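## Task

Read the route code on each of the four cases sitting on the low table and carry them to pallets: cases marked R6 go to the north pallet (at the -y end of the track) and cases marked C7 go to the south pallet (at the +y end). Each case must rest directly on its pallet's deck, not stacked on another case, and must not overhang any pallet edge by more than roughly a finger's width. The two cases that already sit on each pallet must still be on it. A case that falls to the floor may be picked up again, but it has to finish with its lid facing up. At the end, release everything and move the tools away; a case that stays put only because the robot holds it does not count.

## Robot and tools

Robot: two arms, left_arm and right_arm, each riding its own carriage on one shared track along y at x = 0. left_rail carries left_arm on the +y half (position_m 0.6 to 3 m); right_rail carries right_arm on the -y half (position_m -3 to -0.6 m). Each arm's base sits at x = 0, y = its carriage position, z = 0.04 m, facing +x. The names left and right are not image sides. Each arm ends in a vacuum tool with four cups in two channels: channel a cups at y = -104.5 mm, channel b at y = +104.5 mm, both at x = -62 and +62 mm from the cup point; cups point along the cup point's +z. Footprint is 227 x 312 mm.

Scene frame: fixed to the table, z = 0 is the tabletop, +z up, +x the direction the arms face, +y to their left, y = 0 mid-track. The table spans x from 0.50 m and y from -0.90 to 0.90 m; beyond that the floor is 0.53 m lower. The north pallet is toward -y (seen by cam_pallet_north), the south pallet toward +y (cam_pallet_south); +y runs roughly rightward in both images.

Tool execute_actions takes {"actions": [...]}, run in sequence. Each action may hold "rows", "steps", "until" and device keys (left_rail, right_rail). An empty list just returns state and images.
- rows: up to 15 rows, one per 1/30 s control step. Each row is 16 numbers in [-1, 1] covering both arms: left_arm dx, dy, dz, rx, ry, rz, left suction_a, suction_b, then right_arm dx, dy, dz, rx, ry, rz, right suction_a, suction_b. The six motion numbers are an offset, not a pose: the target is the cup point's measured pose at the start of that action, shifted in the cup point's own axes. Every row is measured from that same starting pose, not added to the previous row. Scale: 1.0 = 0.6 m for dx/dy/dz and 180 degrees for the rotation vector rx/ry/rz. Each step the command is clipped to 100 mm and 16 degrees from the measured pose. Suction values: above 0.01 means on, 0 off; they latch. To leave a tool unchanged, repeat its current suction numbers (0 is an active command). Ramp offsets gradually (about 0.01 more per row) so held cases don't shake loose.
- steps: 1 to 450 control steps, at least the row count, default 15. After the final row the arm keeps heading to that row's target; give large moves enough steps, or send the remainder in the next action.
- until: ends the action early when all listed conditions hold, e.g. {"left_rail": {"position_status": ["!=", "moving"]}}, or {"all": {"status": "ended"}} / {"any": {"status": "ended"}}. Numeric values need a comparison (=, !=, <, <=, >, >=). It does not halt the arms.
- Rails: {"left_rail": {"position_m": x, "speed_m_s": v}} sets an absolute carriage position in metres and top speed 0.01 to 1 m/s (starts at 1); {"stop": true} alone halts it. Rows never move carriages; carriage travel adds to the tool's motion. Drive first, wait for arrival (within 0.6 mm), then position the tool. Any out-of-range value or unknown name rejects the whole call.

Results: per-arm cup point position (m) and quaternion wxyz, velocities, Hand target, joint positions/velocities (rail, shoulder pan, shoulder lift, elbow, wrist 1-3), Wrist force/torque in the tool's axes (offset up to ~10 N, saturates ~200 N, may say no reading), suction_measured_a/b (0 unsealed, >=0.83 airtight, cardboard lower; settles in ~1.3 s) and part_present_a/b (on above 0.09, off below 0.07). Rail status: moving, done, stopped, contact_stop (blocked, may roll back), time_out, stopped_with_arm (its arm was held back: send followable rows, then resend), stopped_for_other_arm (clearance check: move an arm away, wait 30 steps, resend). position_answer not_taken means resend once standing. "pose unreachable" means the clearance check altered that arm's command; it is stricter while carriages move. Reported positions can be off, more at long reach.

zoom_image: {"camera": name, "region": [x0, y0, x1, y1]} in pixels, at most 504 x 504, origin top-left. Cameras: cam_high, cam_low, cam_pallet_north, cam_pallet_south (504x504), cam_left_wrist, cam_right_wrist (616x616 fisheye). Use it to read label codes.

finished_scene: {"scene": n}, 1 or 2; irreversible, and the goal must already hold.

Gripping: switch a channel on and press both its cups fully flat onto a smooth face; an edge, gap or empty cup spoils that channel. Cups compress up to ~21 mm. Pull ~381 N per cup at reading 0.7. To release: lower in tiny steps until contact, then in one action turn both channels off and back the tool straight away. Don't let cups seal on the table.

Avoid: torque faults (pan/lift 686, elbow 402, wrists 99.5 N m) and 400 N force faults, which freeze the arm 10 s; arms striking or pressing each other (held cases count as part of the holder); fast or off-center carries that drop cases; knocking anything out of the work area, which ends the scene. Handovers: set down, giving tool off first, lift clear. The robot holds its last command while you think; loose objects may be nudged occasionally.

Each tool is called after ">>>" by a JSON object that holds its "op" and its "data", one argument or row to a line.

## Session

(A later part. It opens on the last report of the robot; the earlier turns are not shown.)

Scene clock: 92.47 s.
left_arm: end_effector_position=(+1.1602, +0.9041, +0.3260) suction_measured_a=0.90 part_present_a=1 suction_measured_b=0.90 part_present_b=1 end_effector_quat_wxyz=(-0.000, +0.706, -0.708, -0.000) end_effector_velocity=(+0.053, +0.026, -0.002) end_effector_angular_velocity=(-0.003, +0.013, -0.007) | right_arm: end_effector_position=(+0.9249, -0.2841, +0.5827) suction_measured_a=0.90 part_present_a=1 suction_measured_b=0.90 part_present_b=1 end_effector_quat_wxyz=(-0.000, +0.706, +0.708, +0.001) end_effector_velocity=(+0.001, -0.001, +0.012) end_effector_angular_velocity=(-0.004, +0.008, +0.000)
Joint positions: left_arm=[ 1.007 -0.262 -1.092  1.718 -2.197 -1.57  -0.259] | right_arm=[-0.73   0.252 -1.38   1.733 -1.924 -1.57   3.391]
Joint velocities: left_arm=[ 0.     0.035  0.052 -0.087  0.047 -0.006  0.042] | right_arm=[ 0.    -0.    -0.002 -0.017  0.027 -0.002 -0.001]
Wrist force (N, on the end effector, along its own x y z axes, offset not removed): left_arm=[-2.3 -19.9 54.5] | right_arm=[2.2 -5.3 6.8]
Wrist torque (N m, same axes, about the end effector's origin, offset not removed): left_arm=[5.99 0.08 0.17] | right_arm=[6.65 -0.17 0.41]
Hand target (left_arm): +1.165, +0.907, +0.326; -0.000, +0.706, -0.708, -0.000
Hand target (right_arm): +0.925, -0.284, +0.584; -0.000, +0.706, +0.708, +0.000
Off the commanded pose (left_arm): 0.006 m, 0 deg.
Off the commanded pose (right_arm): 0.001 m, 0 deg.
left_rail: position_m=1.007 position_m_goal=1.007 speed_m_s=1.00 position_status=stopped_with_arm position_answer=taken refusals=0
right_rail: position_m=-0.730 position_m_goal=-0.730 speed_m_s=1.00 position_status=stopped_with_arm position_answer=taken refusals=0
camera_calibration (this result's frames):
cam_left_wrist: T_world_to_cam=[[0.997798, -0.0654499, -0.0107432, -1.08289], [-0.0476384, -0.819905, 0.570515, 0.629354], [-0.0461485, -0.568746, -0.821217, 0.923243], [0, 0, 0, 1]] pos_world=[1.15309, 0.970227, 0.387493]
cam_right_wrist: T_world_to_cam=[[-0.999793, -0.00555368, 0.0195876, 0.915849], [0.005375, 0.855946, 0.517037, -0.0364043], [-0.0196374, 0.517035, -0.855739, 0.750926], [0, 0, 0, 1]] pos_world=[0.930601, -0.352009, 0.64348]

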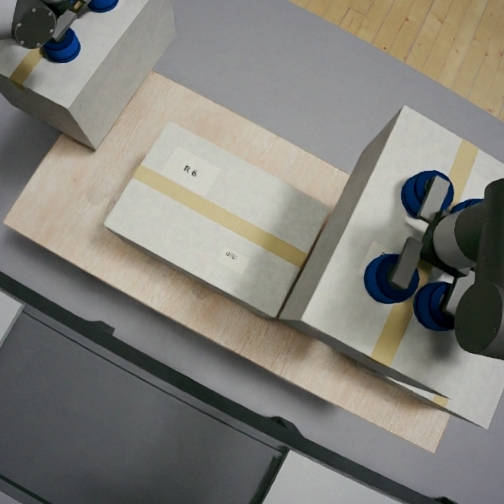

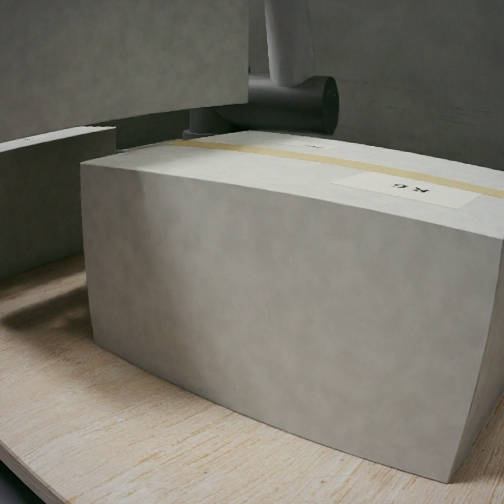

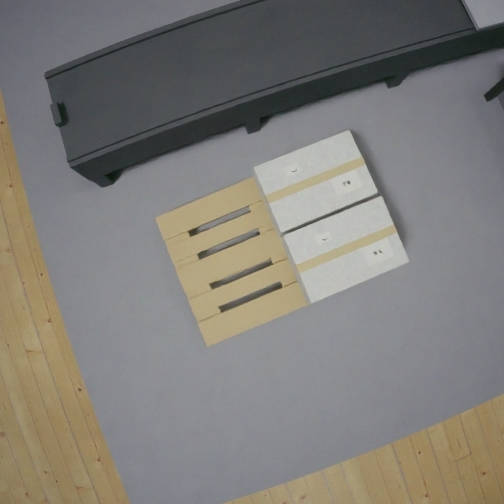

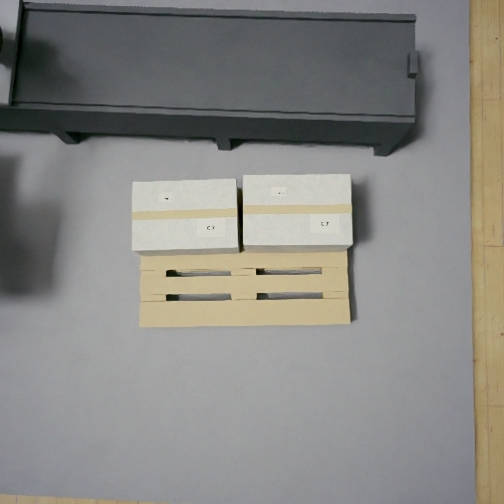

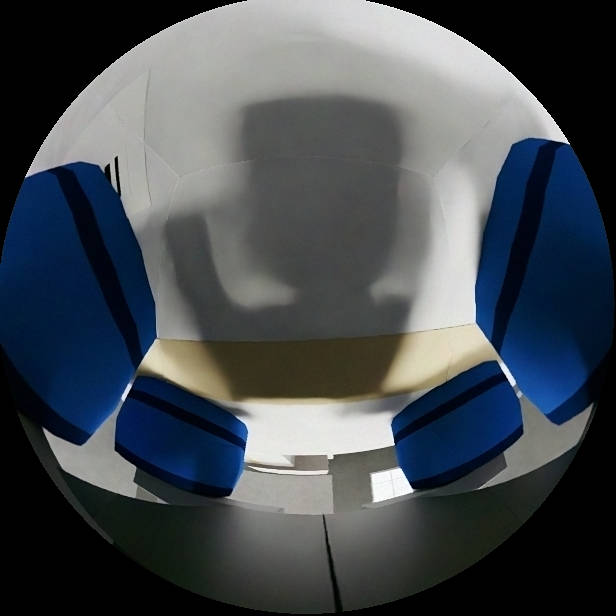

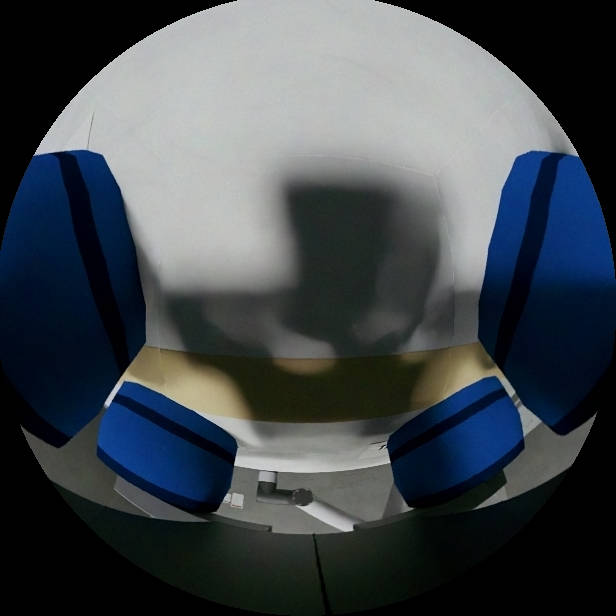

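>>> {"op": "execute_actions", "data": {
  "actions": [
    {"left_rail":{"position_m":2.99},"right_rail":{"position_m":-3.0},"steps":1}
  ]
}}

Scene clock: 94.47 s.
left_arm: end_effector_position=(+1.1652, +0.9068, +0.3260) suction_measured_a=0.90 part_present_a=1 suction_measured_b=0.90 part_present_b=1 end_effector_quat_wxyz=(-0.000, +0.706, -0.708, -0.000) end_effector_velocity=(+0.000, +0.011, +0.000) end_effector_angular_velocity=(+0.000, +0.000, +0.000) | right_arm: end_effector_position=(+0.9251, -0.2843, +0.5842) suction_measured_a=0.90 part_present_a=1 suction_measured_b=0.90 part_present_b=1 end_effector_quat_wxyz=(-0.000, +0.706, +0.708, +0.000) end_effector_velocity=(+0.000, -0.012, +0.000) end_effector_angular_velocity=(+0.000, -0.001, -0.000)
Joint positions: left_arm=[ 1.007 -0.258 -1.087  1.71  -2.193 -1.57  -0.256] | right_arm=[-0.73   0.252 -1.38   1.731 -1.922 -1.57   3.391]
Joint velocities: left_arm=[ 0.011 -0.     0.    -0.001  0.001 -0.    -0.   ] | right_arm=[-0.012  0.    -0.    -0.001 -0.     0.     0.   ]
Wrist force (N, on the end effector, along its own x y z axes, offset not removed): left_arm=[-2.9 -3.7 52.6] | right_arm=[-3.0 -3.3 11.4]
Wrist torque (N m, same axes, about the end effector's origin, offset not removed): left_arm=[5.63 0.79 -0.19] | right_arm=[6.87 0.65 0.72]
Hand target (left_arm): +1.165, +0.909, +0.326; -0.000, +0.706, -0.708, -0.000
Hand target (right_arm): +0.925, -0.286, +0.584; -0.000, +0.706, +0.708, +0.000
Off the commanded pose (left_arm): 0.000 m, 0 deg.
Off the commanded pose (right_arm): 0.001 m, 0 deg.
left_rail: position_m=1.007 position_m_goal=2.990 speed_m_s=1.00 position_status=moving position_answer=taken refusals=0
right_rail: position_m=-0.730 position_m_goal=-3.000 speed_m_s=1.00 position_status=moving position_answer=taken refusals=0
camera_calibration (this result's frames):
cam_left_wrist: T_world_to_cam=[[0.997756, -0.0659665, -0.011502, -1.08691], [-0.0476345, -0.819946, 0.570456, 0.631791], [-0.047062, -0.568628, -0.821247, 0.925982], [0, 0, 0, 1]] pos_world=[1.15815, 0.972873, 0.387549]
cam_right_wrist: T_world_to_cam=[[-0.999789, -0.00556675, 0.0197728, 0.915928], [0.00545512, 0.856062, 0.516844, -0.0369563], [-0.0198039, 0.516843, -0.855851, 0.752455], [0, 0, 0, 1]] pos_world=[0.930838, -0.352165, 0.644979]

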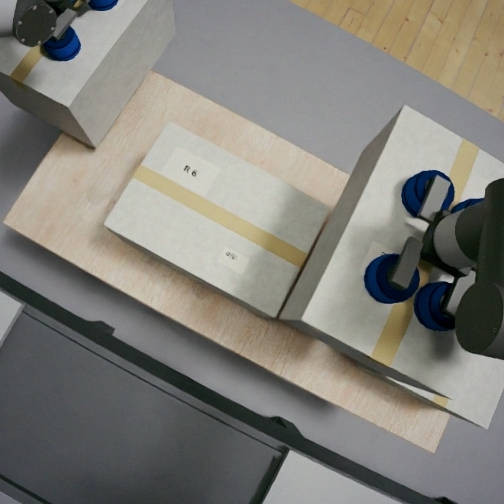

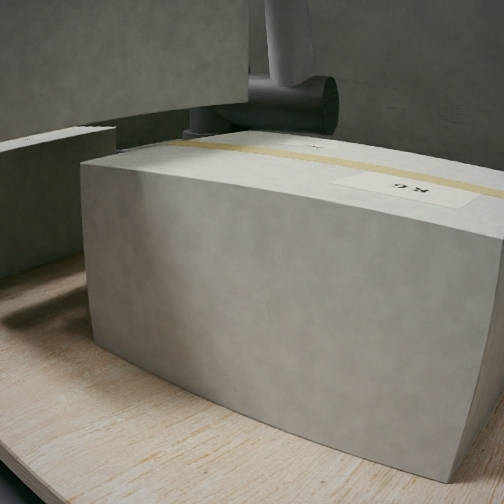

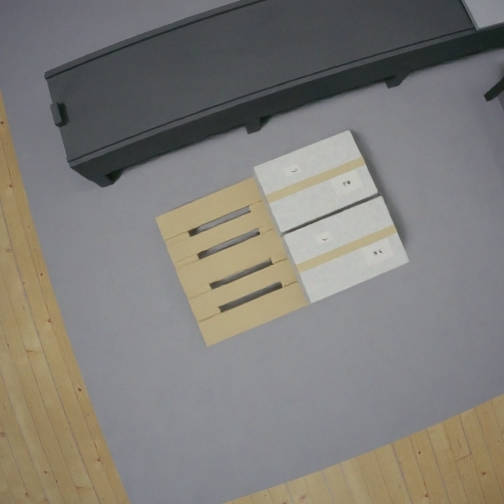

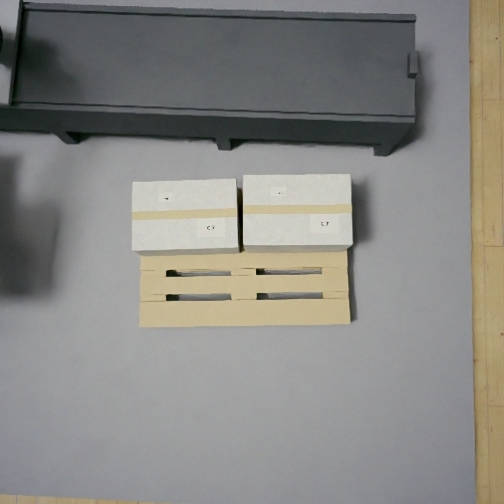

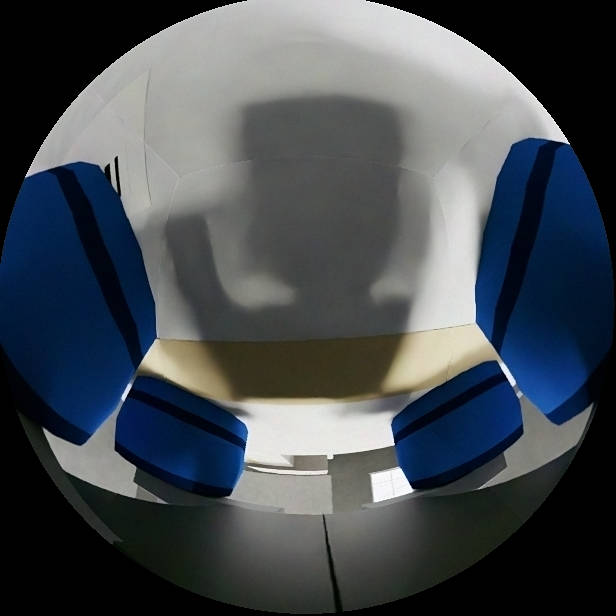

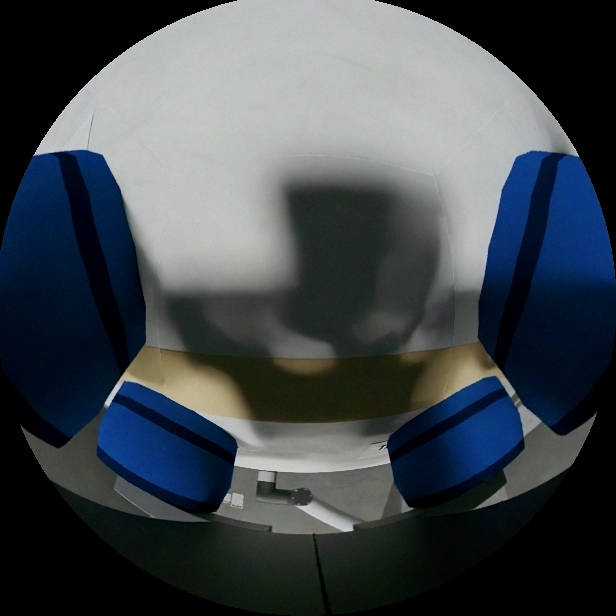

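>>> {"op": "execute_actions", "data": {
  "actions": [
    {"steps":90,"until":{"all":{"status":"ended"}}},
    {"rows":[[0,-0.003,0.005,0,0,0.008,1,1,-0.006,0.006,0.007,0,0,-0.008,1,1],[0,-0.007,0.012,0,0,0.02,1,1,-0.016,0.016,0.018,0,0,-0.02,1,1],[0,-0.012,0.02,0,0,0.036,1,1,-0.03,0.03,0.033,0,0,-0.036,1,1],[0,-0.018,0.03,0,0,0.056,1,1,-0.048,0.048,0.053,0,0,-0.056,1,1],[0,-0.024,0.04,0,0,0.08,1,1,-0.07,0.07,0.077,0,0,-0.08,1,1],[0,-0.03,0.05,0,0,0.105,1,1,-0.095,0.095,0.105,0,0,-0.105,1,1],[0,-0.036,0.06,0,0,0.483,1,1,-0.51,0.525,0.573,0,0,-0.516,1,1],[0,-0.042,0.07,0,0,0.483,1,1,-0.51,0.525,0.573,0,0,-0.516,1,1],[0,-0.048,0.08,0,0,0.483,1,1,-0.51,0.525,0.573,0,0,-0.516,1,1],[0,-0.058,0.127,0,0,0.483,1,1,-0.51,0.525,0.573,0,0,-0.516,1,1]],"steps":44}
  ]
}}

Scene clock: 106.10 s.
left_arm: end_effector_position=(+1.2000, +2.8902, +0.2497) suction_measured_a=0.90 part_present_a=1 suction_measured_b=0.90 part_present_b=1 end_effector_quat_wxyz=(-0.000, -0.026, +1.000, +0.000) end_effector_velocity=(+0.000, +0.000, +0.000) end_effector_angular_velocity=(-0.002, +0.001, -0.022) | right_arm: end_effector_position=(+1.2402, -2.8596, +0.2401) suction_measured_a=0.90 part_present_a=1 suction_measured_b=0.90 part_present_b=1 end_effector_quat_wxyz=(+0.001, -0.022, +1.000, -0.000) end_effector_velocity=(+0.003, -0.002, -0.002) end_effector_angular_velocity=(+0.012, +0.004, +0.094)
Joint positions: left_arm=[ 2.99  -0.251 -1.     1.689 -2.26  -1.57   1.267] | right_arm=[-3.    -0.049 -0.953  1.619 -2.238 -1.572  1.478]
Joint velocities: left_arm=[ 0.     0.001  0.    -0.001  0.001 -0.002  0.023] | right_arm=[ 0.    -0.004  0.004 -0.005  0.006  0.012 -0.098]
Wrist force (N, on the end effector, along its own x y z axes, offset not removed): left_arm=[1.6 -6.9 52.7] | right_arm=[0.3 -6.2 10.6]
Wrist torque (N m, same axes, about the end effector's origin, offset not removed): left_arm=[5.27 0.11 0.11] | right_arm=[6.40 0.17 -0.04]
Hand target (left_arm): +1.200, +2.890, +0.250; -0.000, -0.025, +1.000, +0.000
Hand target (right_arm): +1.240, -2.860, +0.240; +0.000, -0.027, +1.000, +0.000
Off the commanded pose (left_arm): 0.000 m, 0 deg.
Off the commanded pose (right_arm): 0.001 m, 1 deg.
left_rail: position_m=2.990 position_m_goal=2.990 speed_m_s=1.00 position_status=done position_answer=taken refusals=0
right_rail: position_m=-3.000 position_m_goal=-3.000 speed_m_s=1.00 position_status=done position_answer=taken refusals=0
camera_calibration (this result's frames):
cam_left_wrist: T_world_to_cam=[[-0.0106218, -0.999871, -0.0120528, 2.91769], [-0.820682, 0.00183061, 0.571382, 0.855603], [-0.571286, 0.0159606, -0.820596, 0.932057], [0, 0, 0, 1]] pos_world=[1.26564, 2.90087, 0.311132]
cam_right_wrist: T_world_to_cam=[[0.0469904, -0.998677, 0.0208875, -2.91497], [-0.856515, -0.0295241, 0.515278, 0.880781], [-0.513979, -0.0421035, -0.856769, 0.810017], [0, 0, 0, 1]] pos_world=[1.30771, -2.851, 0.301036]

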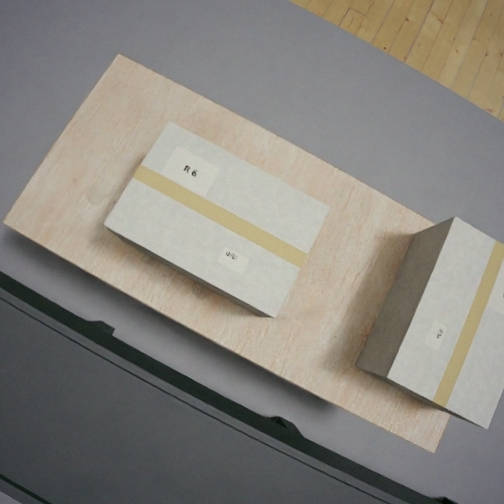

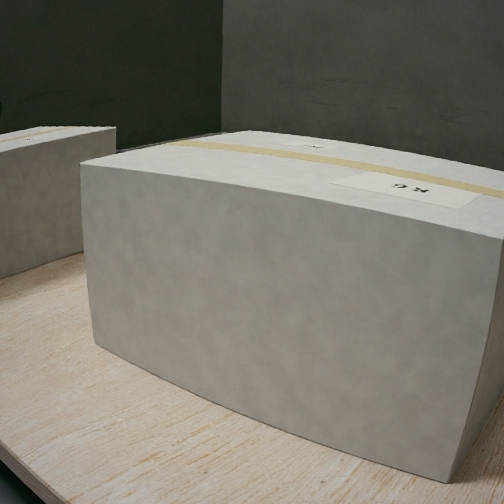

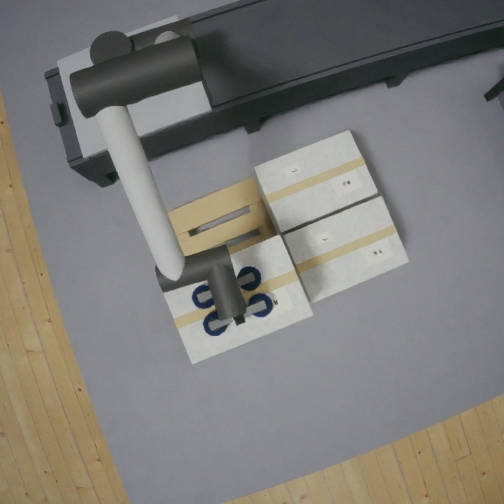

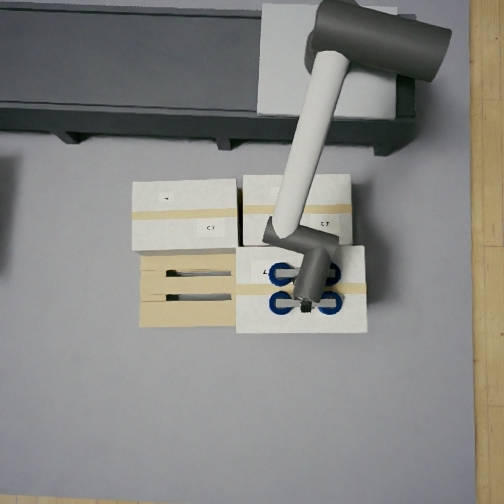

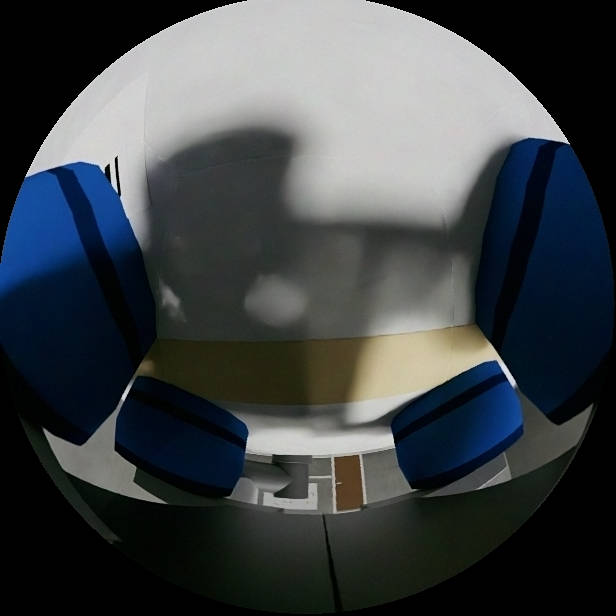

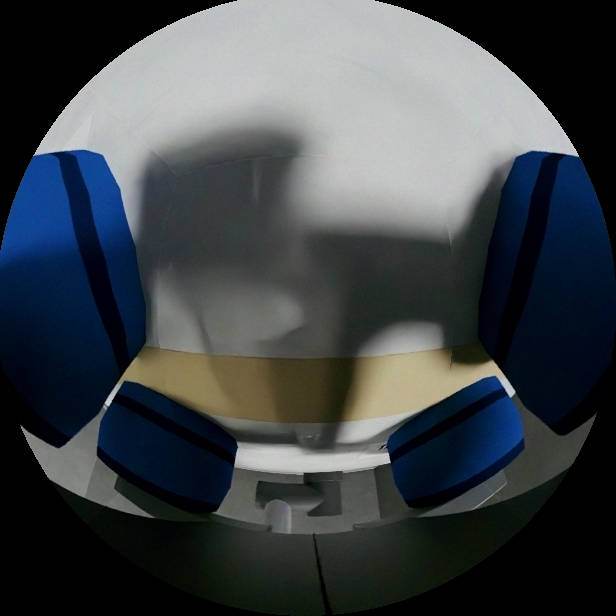

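>>> {"op": "zoom_image", "data": {
  "camera": "cam_pallet_north",
  "region": [140, 110, 420, 390]
}}

>>> {"op": "zoom_image", "data": {
  "camera": "cam_pallet_south",
  "region": [110, 150, 380, 350]
}}

Region (140, 110, 420, 390) of cam_pallet_north's 504x504 image, scaled by 1.800, with more detail than that image has.

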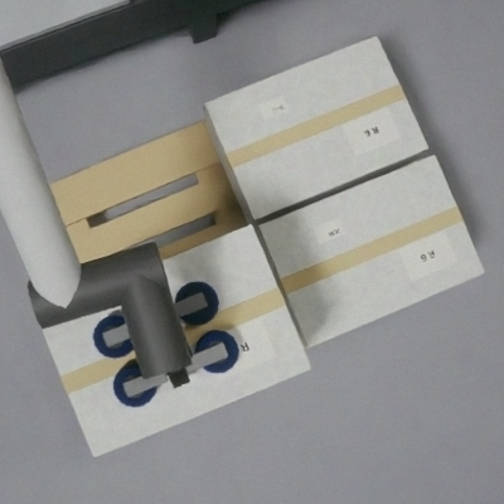

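Region (110, 150, 380, 350) of cam_pallet_south's 504x504 image, scaled by 1.867, with more detail than that image has; it fills the top 373 rows of this view, and the rest is white.

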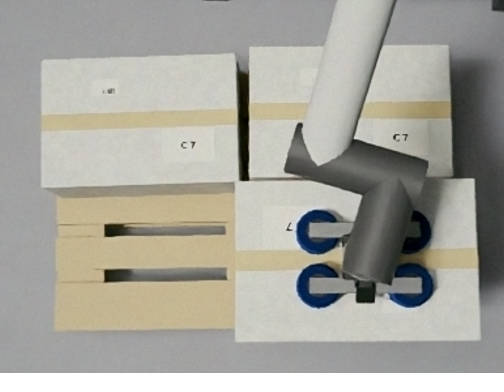

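>>> {"op": "execute_actions", "data": {
  "actions": [
    {"steps":1},
    {"rows":[[0.008,0.005,0.008,0,0,0,1,1,0.005,0.005,0.008,0,0,0,1,1],[0.02,0.012,0.02,0,0,0,1,1,0.012,0.012,0.02,0,0,0,1,1],[0.035,0.022,0.038,0,0,0,1,1,0.02,0.022,0.038,0,0,0,1,1],[0.05,0.032,0.06,0,0,-0.001,1,1,0.028,0.032,0.06,0,0,0,1,1],[0.058,0.039,0.09,0,0,-0.001,1,1,0.032,0.038,0.09,0,0,0,1,1],[0.058,0.039,0.125,0,0,-0.001,1,1,0.032,0.038,0.125,0,0,0,1,1],[0.058,0.039,0.165,0,0,-0.001,1,1,0.032,0.038,0.165,0,0,0,1,1],[0.058,0.039,0.57,0,0,-0.001,1,1,0.032,0.038,0.587,0,0,0,1,1]],"steps":29}
  ]
}}

>>> {"op": "zoom_image", "data": {
  "camera": "cam_pallet_north",
  "region": [140, 110, 420, 390]
}}

>>> {"op": "zoom_image", "data": {
  "camera": "cam_pallet_south",
  "region": [110, 150, 380, 350]
}}

Scene clock: 124.40 s.
left_arm: end_effector_position=(+1.1631, +2.9123, -0.0902) suction_measured_a=0.90 part_present_a=1 suction_measured_b=0.90 part_present_b=1 end_effector_quat_wxyz=(-0.000, -0.027, +1.000, +0.000) end_effector_velocity=(+0.009, -0.001, -0.021) end_effector_angular_velocity=(-0.001, -0.005, +0.000) | right_arm: end_effector_position=(+1.2188, -2.8382, -0.1101) suction_measured_a=0.90 part_present_a=1 suction_measured_b=0.90 part_present_b=1 end_effector_quat_wxyz=(+0.000, -0.027, +1.000, +0.000) end_effector_velocity=(+0.011, +0.001, -0.024) end_effector_angular_velocity=(+0.001, -0.005, +0.000)
Joint positions: left_arm=[ 2.99  -0.24  -0.717  1.803 -2.656 -1.57   1.277] | right_arm=[-3.    -0.032 -0.66   1.694 -2.606 -1.57   1.486]
Joint velocities: left_arm=[ 0.     0.001  0.027 -0.015 -0.018  0.     0.001] | right_arm=[ 0.     0.001  0.031 -0.02  -0.016  0.001  0.001]
Wrist force (N, on the end effector, along its own x y z axes, offset not removed): left_arm=[-0.7 -6.4 59.4] | right_arm=[-1.6 -5.2 15.7]
Wrist torque (N m, same axes, about the end effector's origin, offset not removed): left_arm=[5.82 -0.48 0.18] | right_arm=[6.88 -0.29 0.61]
Hand target (left_arm): +1.164, +2.912, -0.093; -0.000, -0.027, +1.000, +0.000
Hand target (right_arm): +1.220, -2.838, -0.113; +0.000, -0.027, +1.000, +0.000
Off the commanded pose (left_arm): 0.002 m, 0 deg.
Off the commanded pose (right_arm): 0.003 m, 0 deg.
left_rail: position_m=2.990 position_m_goal=2.990 speed_m_s=1.00 position_status=done position_answer=taken refusals=0
right_rail: position_m=-3.000 position_m_goal=-3.000 speed_m_s=1.00 position_status=done position_answer=taken refusals=0
camera_calibration (this result's frames):
cam_left_wrist: T_world_to_cam=[[-0.00950854, -0.999884, -0.0118879, 2.9341], [-0.820644, 0.00101004, 0.571439, 1.02186], [-0.571361, 0.0151893, -0.820558, 0.634045], [0, 0, 0, 1]] pos_world=[1.22875, 2.92309, -0.0287779]
cam_right_wrist: T_world_to_cam=[[0.0556702, -0.998254, 0.0197595, -2.89474], [-0.855896, -0.0375217, 0.515785, 1.02012], [-0.514143, -0.045626, -0.85649, 0.490047], [0, 0, 0, 1]] pos_world=[1.28622, -2.82905, -0.0492429]

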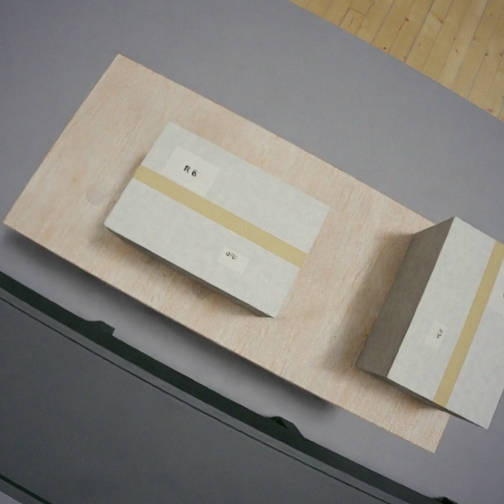

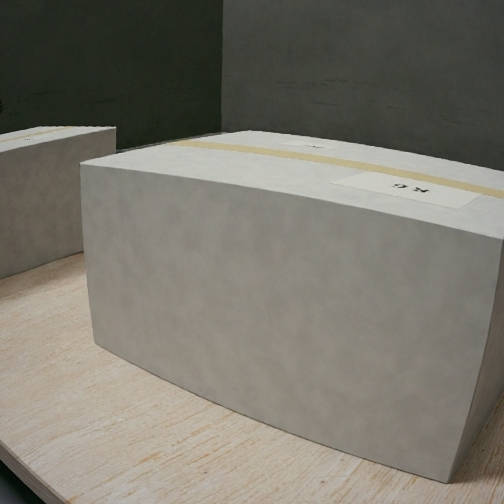

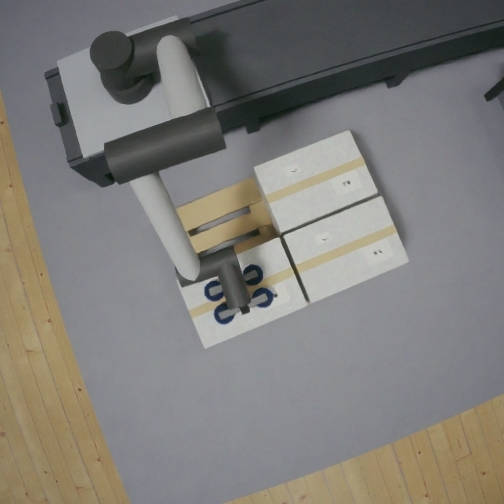

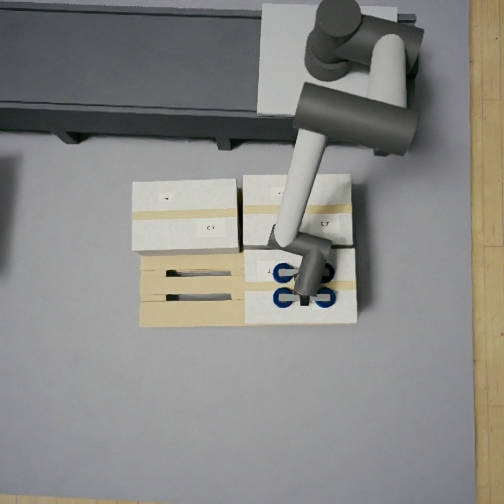

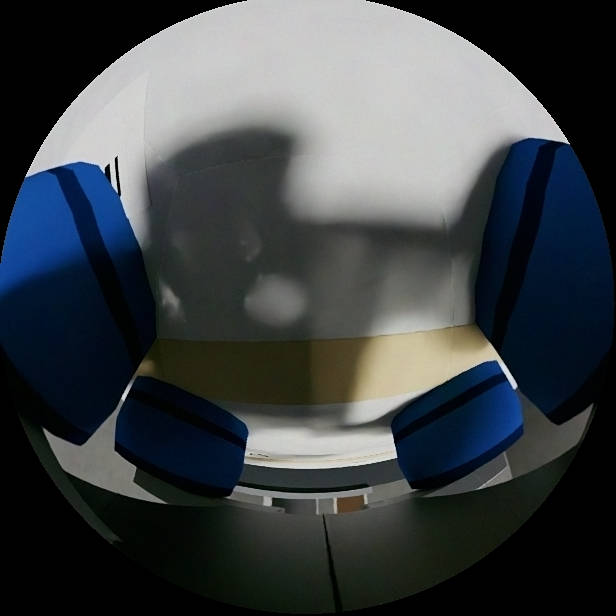

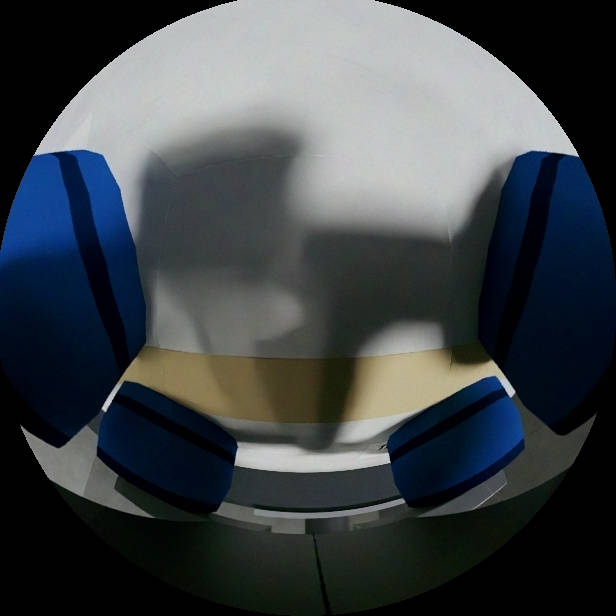

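Region (140, 110, 420, 390) of cam_pallet_north's 504x504 image, scaled by 1.800, with more detail than that image has.

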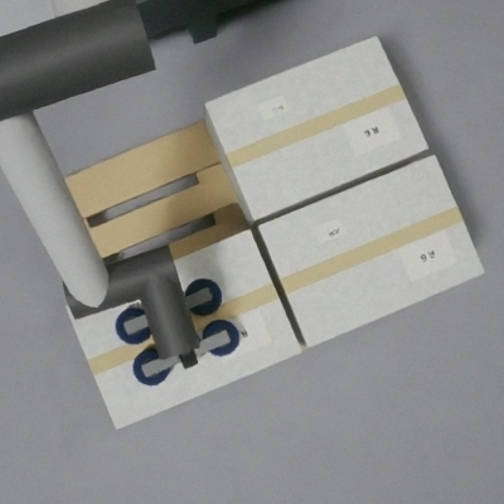

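Region (110, 150, 380, 350) of cam_pallet_south's 504x504 image, scaled by 1.867, with more detail than that image has; it fills the top 373 rows of this view, and the rest is white.

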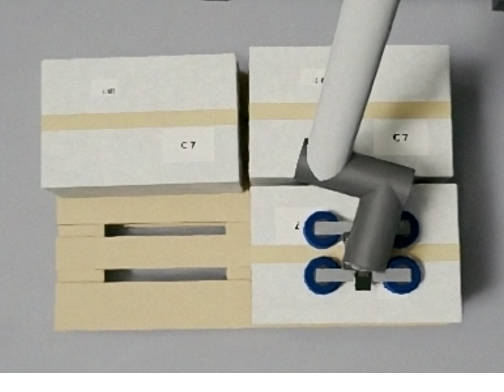

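>>> {"op": "execute_actions", "data": {
  "actions": [
    {"rows":[[0,0,0.008,0,0,0,1,1,0,0,0.008,0,0,0,1,1],[0,0,0.013,0,0,0,1,1,0,0,0.013,0,0,0,1,1],[0,0,0.018,0,0,0,1,1,0,0,0.018,0,0,0,1,1]],"steps":3}
  ]
}}

Scene clock: 133.67 s.
left_arm: end_effector_position=(+1.1635, +2.9123, -0.0942) suction_measured_a=0.90 part_present_a=1 suction_measured_b=0.90 part_present_b=1 end_effector_quat_wxyz=(-0.000, -0.027, +1.000, +0.000) end_effector_velocity=(-0.003, +0.001, -0.043) end_effector_angular_velocity=(-0.000, -0.001, +0.000) | right_arm: end_effector_position=(+1.2194, -2.8380, -0.1142) suction_measured_a=0.90 part_present_a=1 suction_measured_b=0.90 part_present_b=1 end_effector_quat_wxyz=(+0.000, -0.027, +1.000, +0.000) end_effector_velocity=(-0.003, +0.000, -0.041) end_effector_angular_velocity=(-0.000, -0.002, -0.000)
Joint positions: left_arm=[ 2.99  -0.24  -0.713  1.802 -2.66  -1.57   1.277] | right_arm=[-3.    -0.032 -0.655  1.693 -2.609 -1.57   1.486]
Joint velocities: left_arm=[ 0.    -0.     0.043 -0.    -0.044  0.    -0.   ] | right_arm=[ 0.     0.     0.039  0.    -0.041 -0.     0.   ]
Wrist force (N, on the end effector, along its own x y z axes, offset not removed): left_arm=[-3.5 -0.9 39.8] | right_arm=[-3.3 -6.7 -2.8]
Wrist torque (N m, same axes, about the end effector's origin, offset not removed): left_arm=[5.74 -0.53 0.09] | right_arm=[5.96 -0.27 0.69]
Hand target (left_arm): +1.163, +2.912, -0.101; -0.000, -0.027, +1.000, +0.000
Hand target (right_arm): +1.219, -2.838, -0.121; +0.000, -0.027, +1.000, +0.000
Off the commanded pose (left_arm): 0.007 m, 0 deg.
Off the commanded pose (right_arm): 0.007 m, 0 deg.
left_rail: position_m=2.990 position_m_goal=2.990 speed_m_s=1.00 position_status=done position_answer=taken refusals=0
right_rail: position_m=-3.000 position_m_goal=-3.000 speed_m_s=1.00 position_status=done position_answer=taken refusals=0
camera_calibration (this result's frames):
cam_left_wrist: T_world_to_cam=[[-0.00949906, -0.999885, -0.0117999, 2.93404], [-0.820808, 0.0010569, 0.571204, 1.02451], [-0.571126, 0.0151113, -0.820724, 0.631006], [0, 0, 0, 1]] pos_world=[1.22918, 2.92309, -0.0327009]
cam_right_wrist: T_world_to_cam=[[0.0556725, -0.998255, 0.0197097, -2.89458], [-0.85608, -0.0375658, 0.515476, 1.02282], [-0.513836, -0.045571, -0.856677, 0.486676], [0, 0, 0, 1]] pos_world=[1.28684, -2.82892, -0.0532645]

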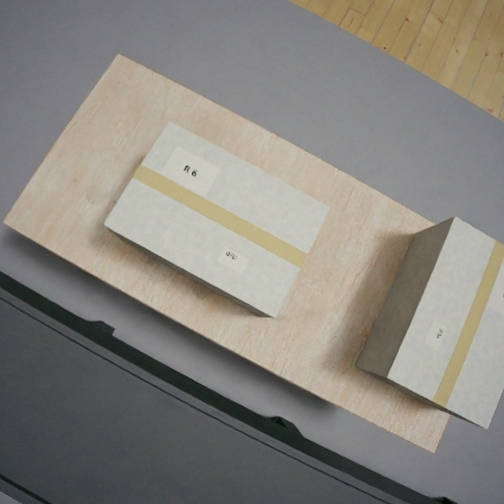

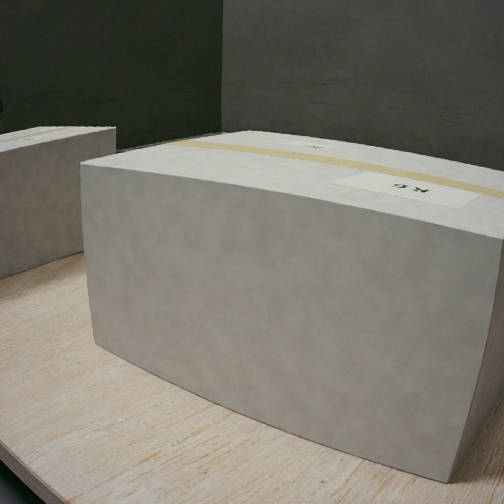

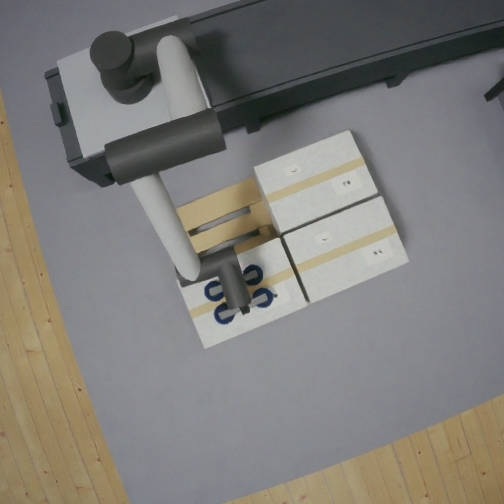

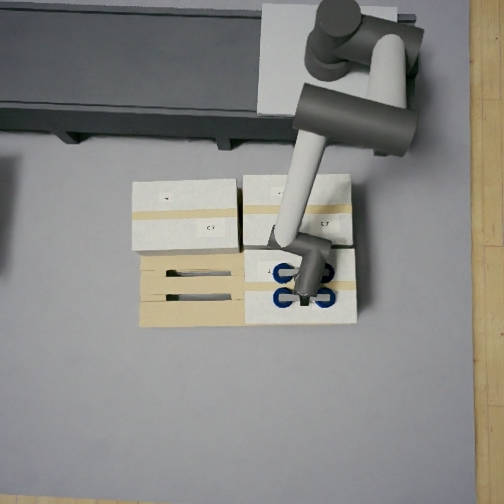

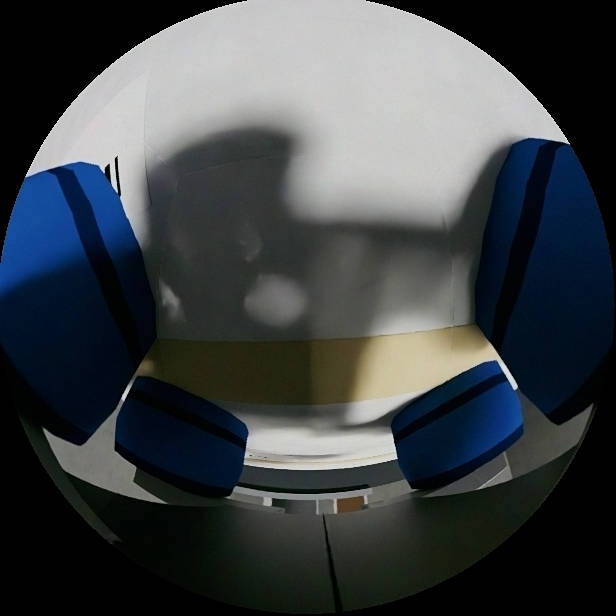

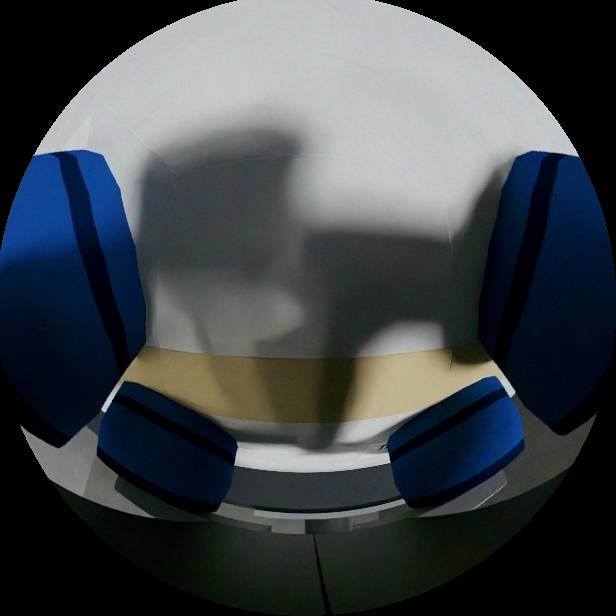

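>>> {"op": "execute_actions", "data": {
  "actions": [
    {"rows":[[0,0,0.015,0,0,0,1,1,0,0,0.015,0,0,0,1,1]],"steps":5}
  ]
}}

Scene clock: 136.93 s.
left_arm: end_effector_position=(+1.1634, +2.9123, -0.1026) suction_measured_a=0.90 part_present_a=1 suction_measured_b=0.90 part_present_b=1 end_effector_quat_wxyz=(-0.000, -0.027, +1.000, +0.000) end_effector_velocity=(+0.001, -0.000, -0.007) end_effector_angular_velocity=(-0.000, -0.000, +0.000) | right_arm: end_effector_position=(+1.2192, -2.8382, -0.1226) suction_measured_a=0.90 part_present_a=1 suction_measured_b=0.90 part_present_b=1 end_effector_quat_wxyz=(+0.000, -0.027, +1.000, +0.000) end_effector_velocity=(+0.002, -0.000, -0.007) end_effector_angular_velocity=(-0.000, -0.001, -0.000)
Joint positions: left_arm=[ 2.99  -0.24  -0.704  1.801 -2.668 -1.57   1.277] | right_arm=[-3.    -0.032 -0.647  1.691 -2.616 -1.57   1.486]
Joint velocities: left_arm=[ 0.    -0.     0.008 -0.003 -0.006  0.    -0.   ] | right_arm=[ 0.    -0.     0.008 -0.004 -0.005 -0.     0.   ]
Wrist force (N, on the end effector, along its own x y z axes, offset not removed): left_arm=[-1.7 -2.6 59.0] | right_arm=[-0.3 -2.3 12.8]
Wrist torque (N m, same axes, about the end effector's origin, offset not removed): left_arm=[5.68 0.50 0.06] | right_arm=[6.70 0.22 0.53]
Hand target (left_arm): +1.164, +2.912, -0.103; -0.000, -0.027, +1.000, +0.000
Hand target (right_arm): +1.219, -2.838, -0.123; +0.000, -0.027, +1.000, +0.000
Off the commanded pose (left_arm): 0.001 m, 0 deg.
Off the commanded pose (right_arm): 0.001 m, 0 deg.
left_rail: position_m=2.990 position_m_goal=2.990 speed_m_s=1.00 position_status=done position_answer=taken refusals=0
right_rail: position_m=-3.000 position_m_goal=-3.000 speed_m_s=1.00 position_status=done position_answer=taken refusals=0
camera_calibration (this result's frames):
cam_left_wrist: T_world_to_cam=[[-0.00950734, -0.999884, -0.011868, 2.9339], [-0.820727, 0.00102261, 0.57132, 1.02919], [-0.571242, 0.0151721, -0.820642, 0.623951], [0, 0, 0, 1]] pos_world=[1.229, 2.92304, -0.0411368]
cam_right_wrist: T_world_to_cam=[[0.0556662, -0.998254, 0.0197766, -2.89453], [-0.855992, -0.037518, 0.515627, 1.027], [-0.513984, -0.0456316, -0.856585, 0.479379], [0, 0, 0, 1]] pos_world=[1.28662, -2.82907, -0.0616763]

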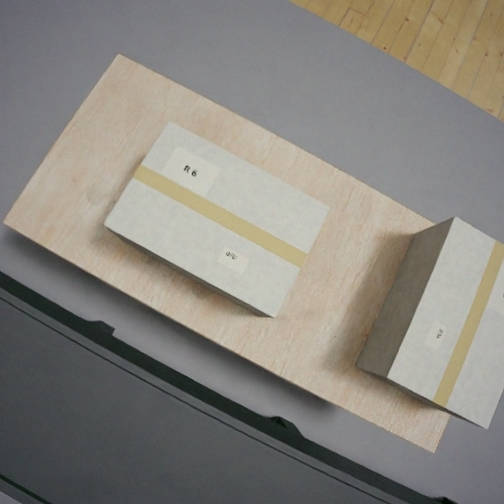

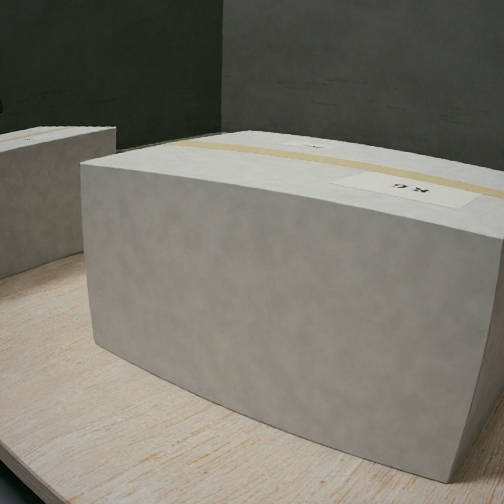

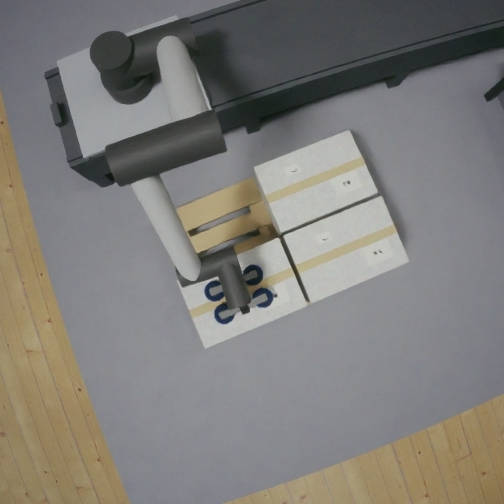

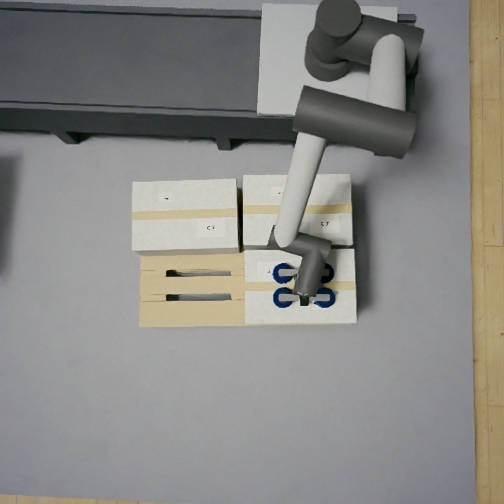

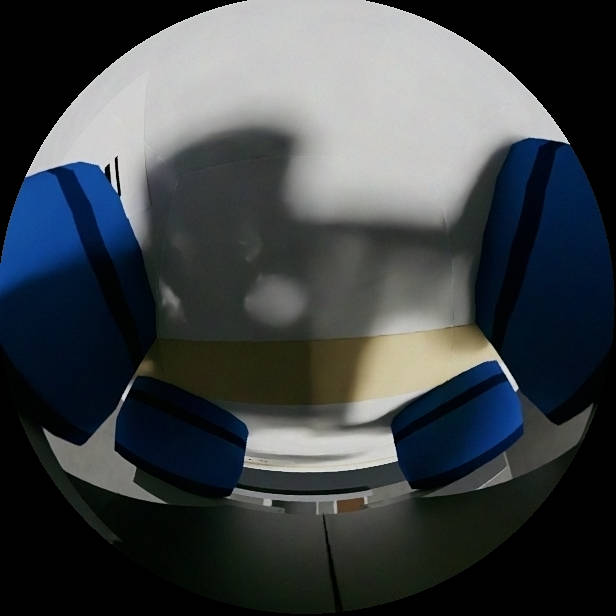

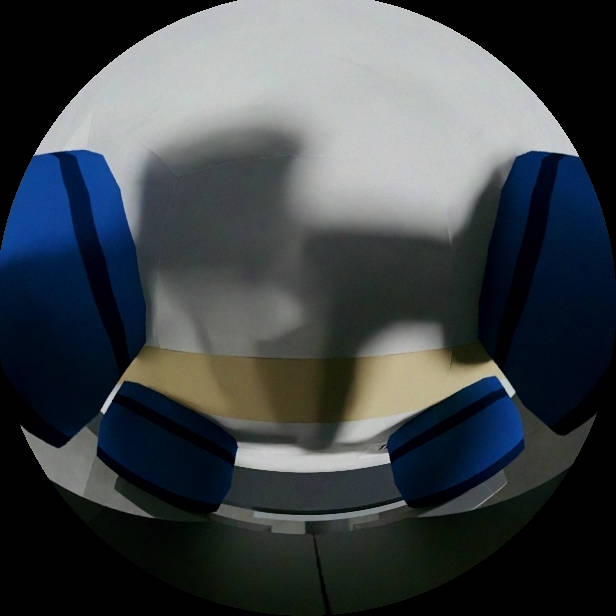

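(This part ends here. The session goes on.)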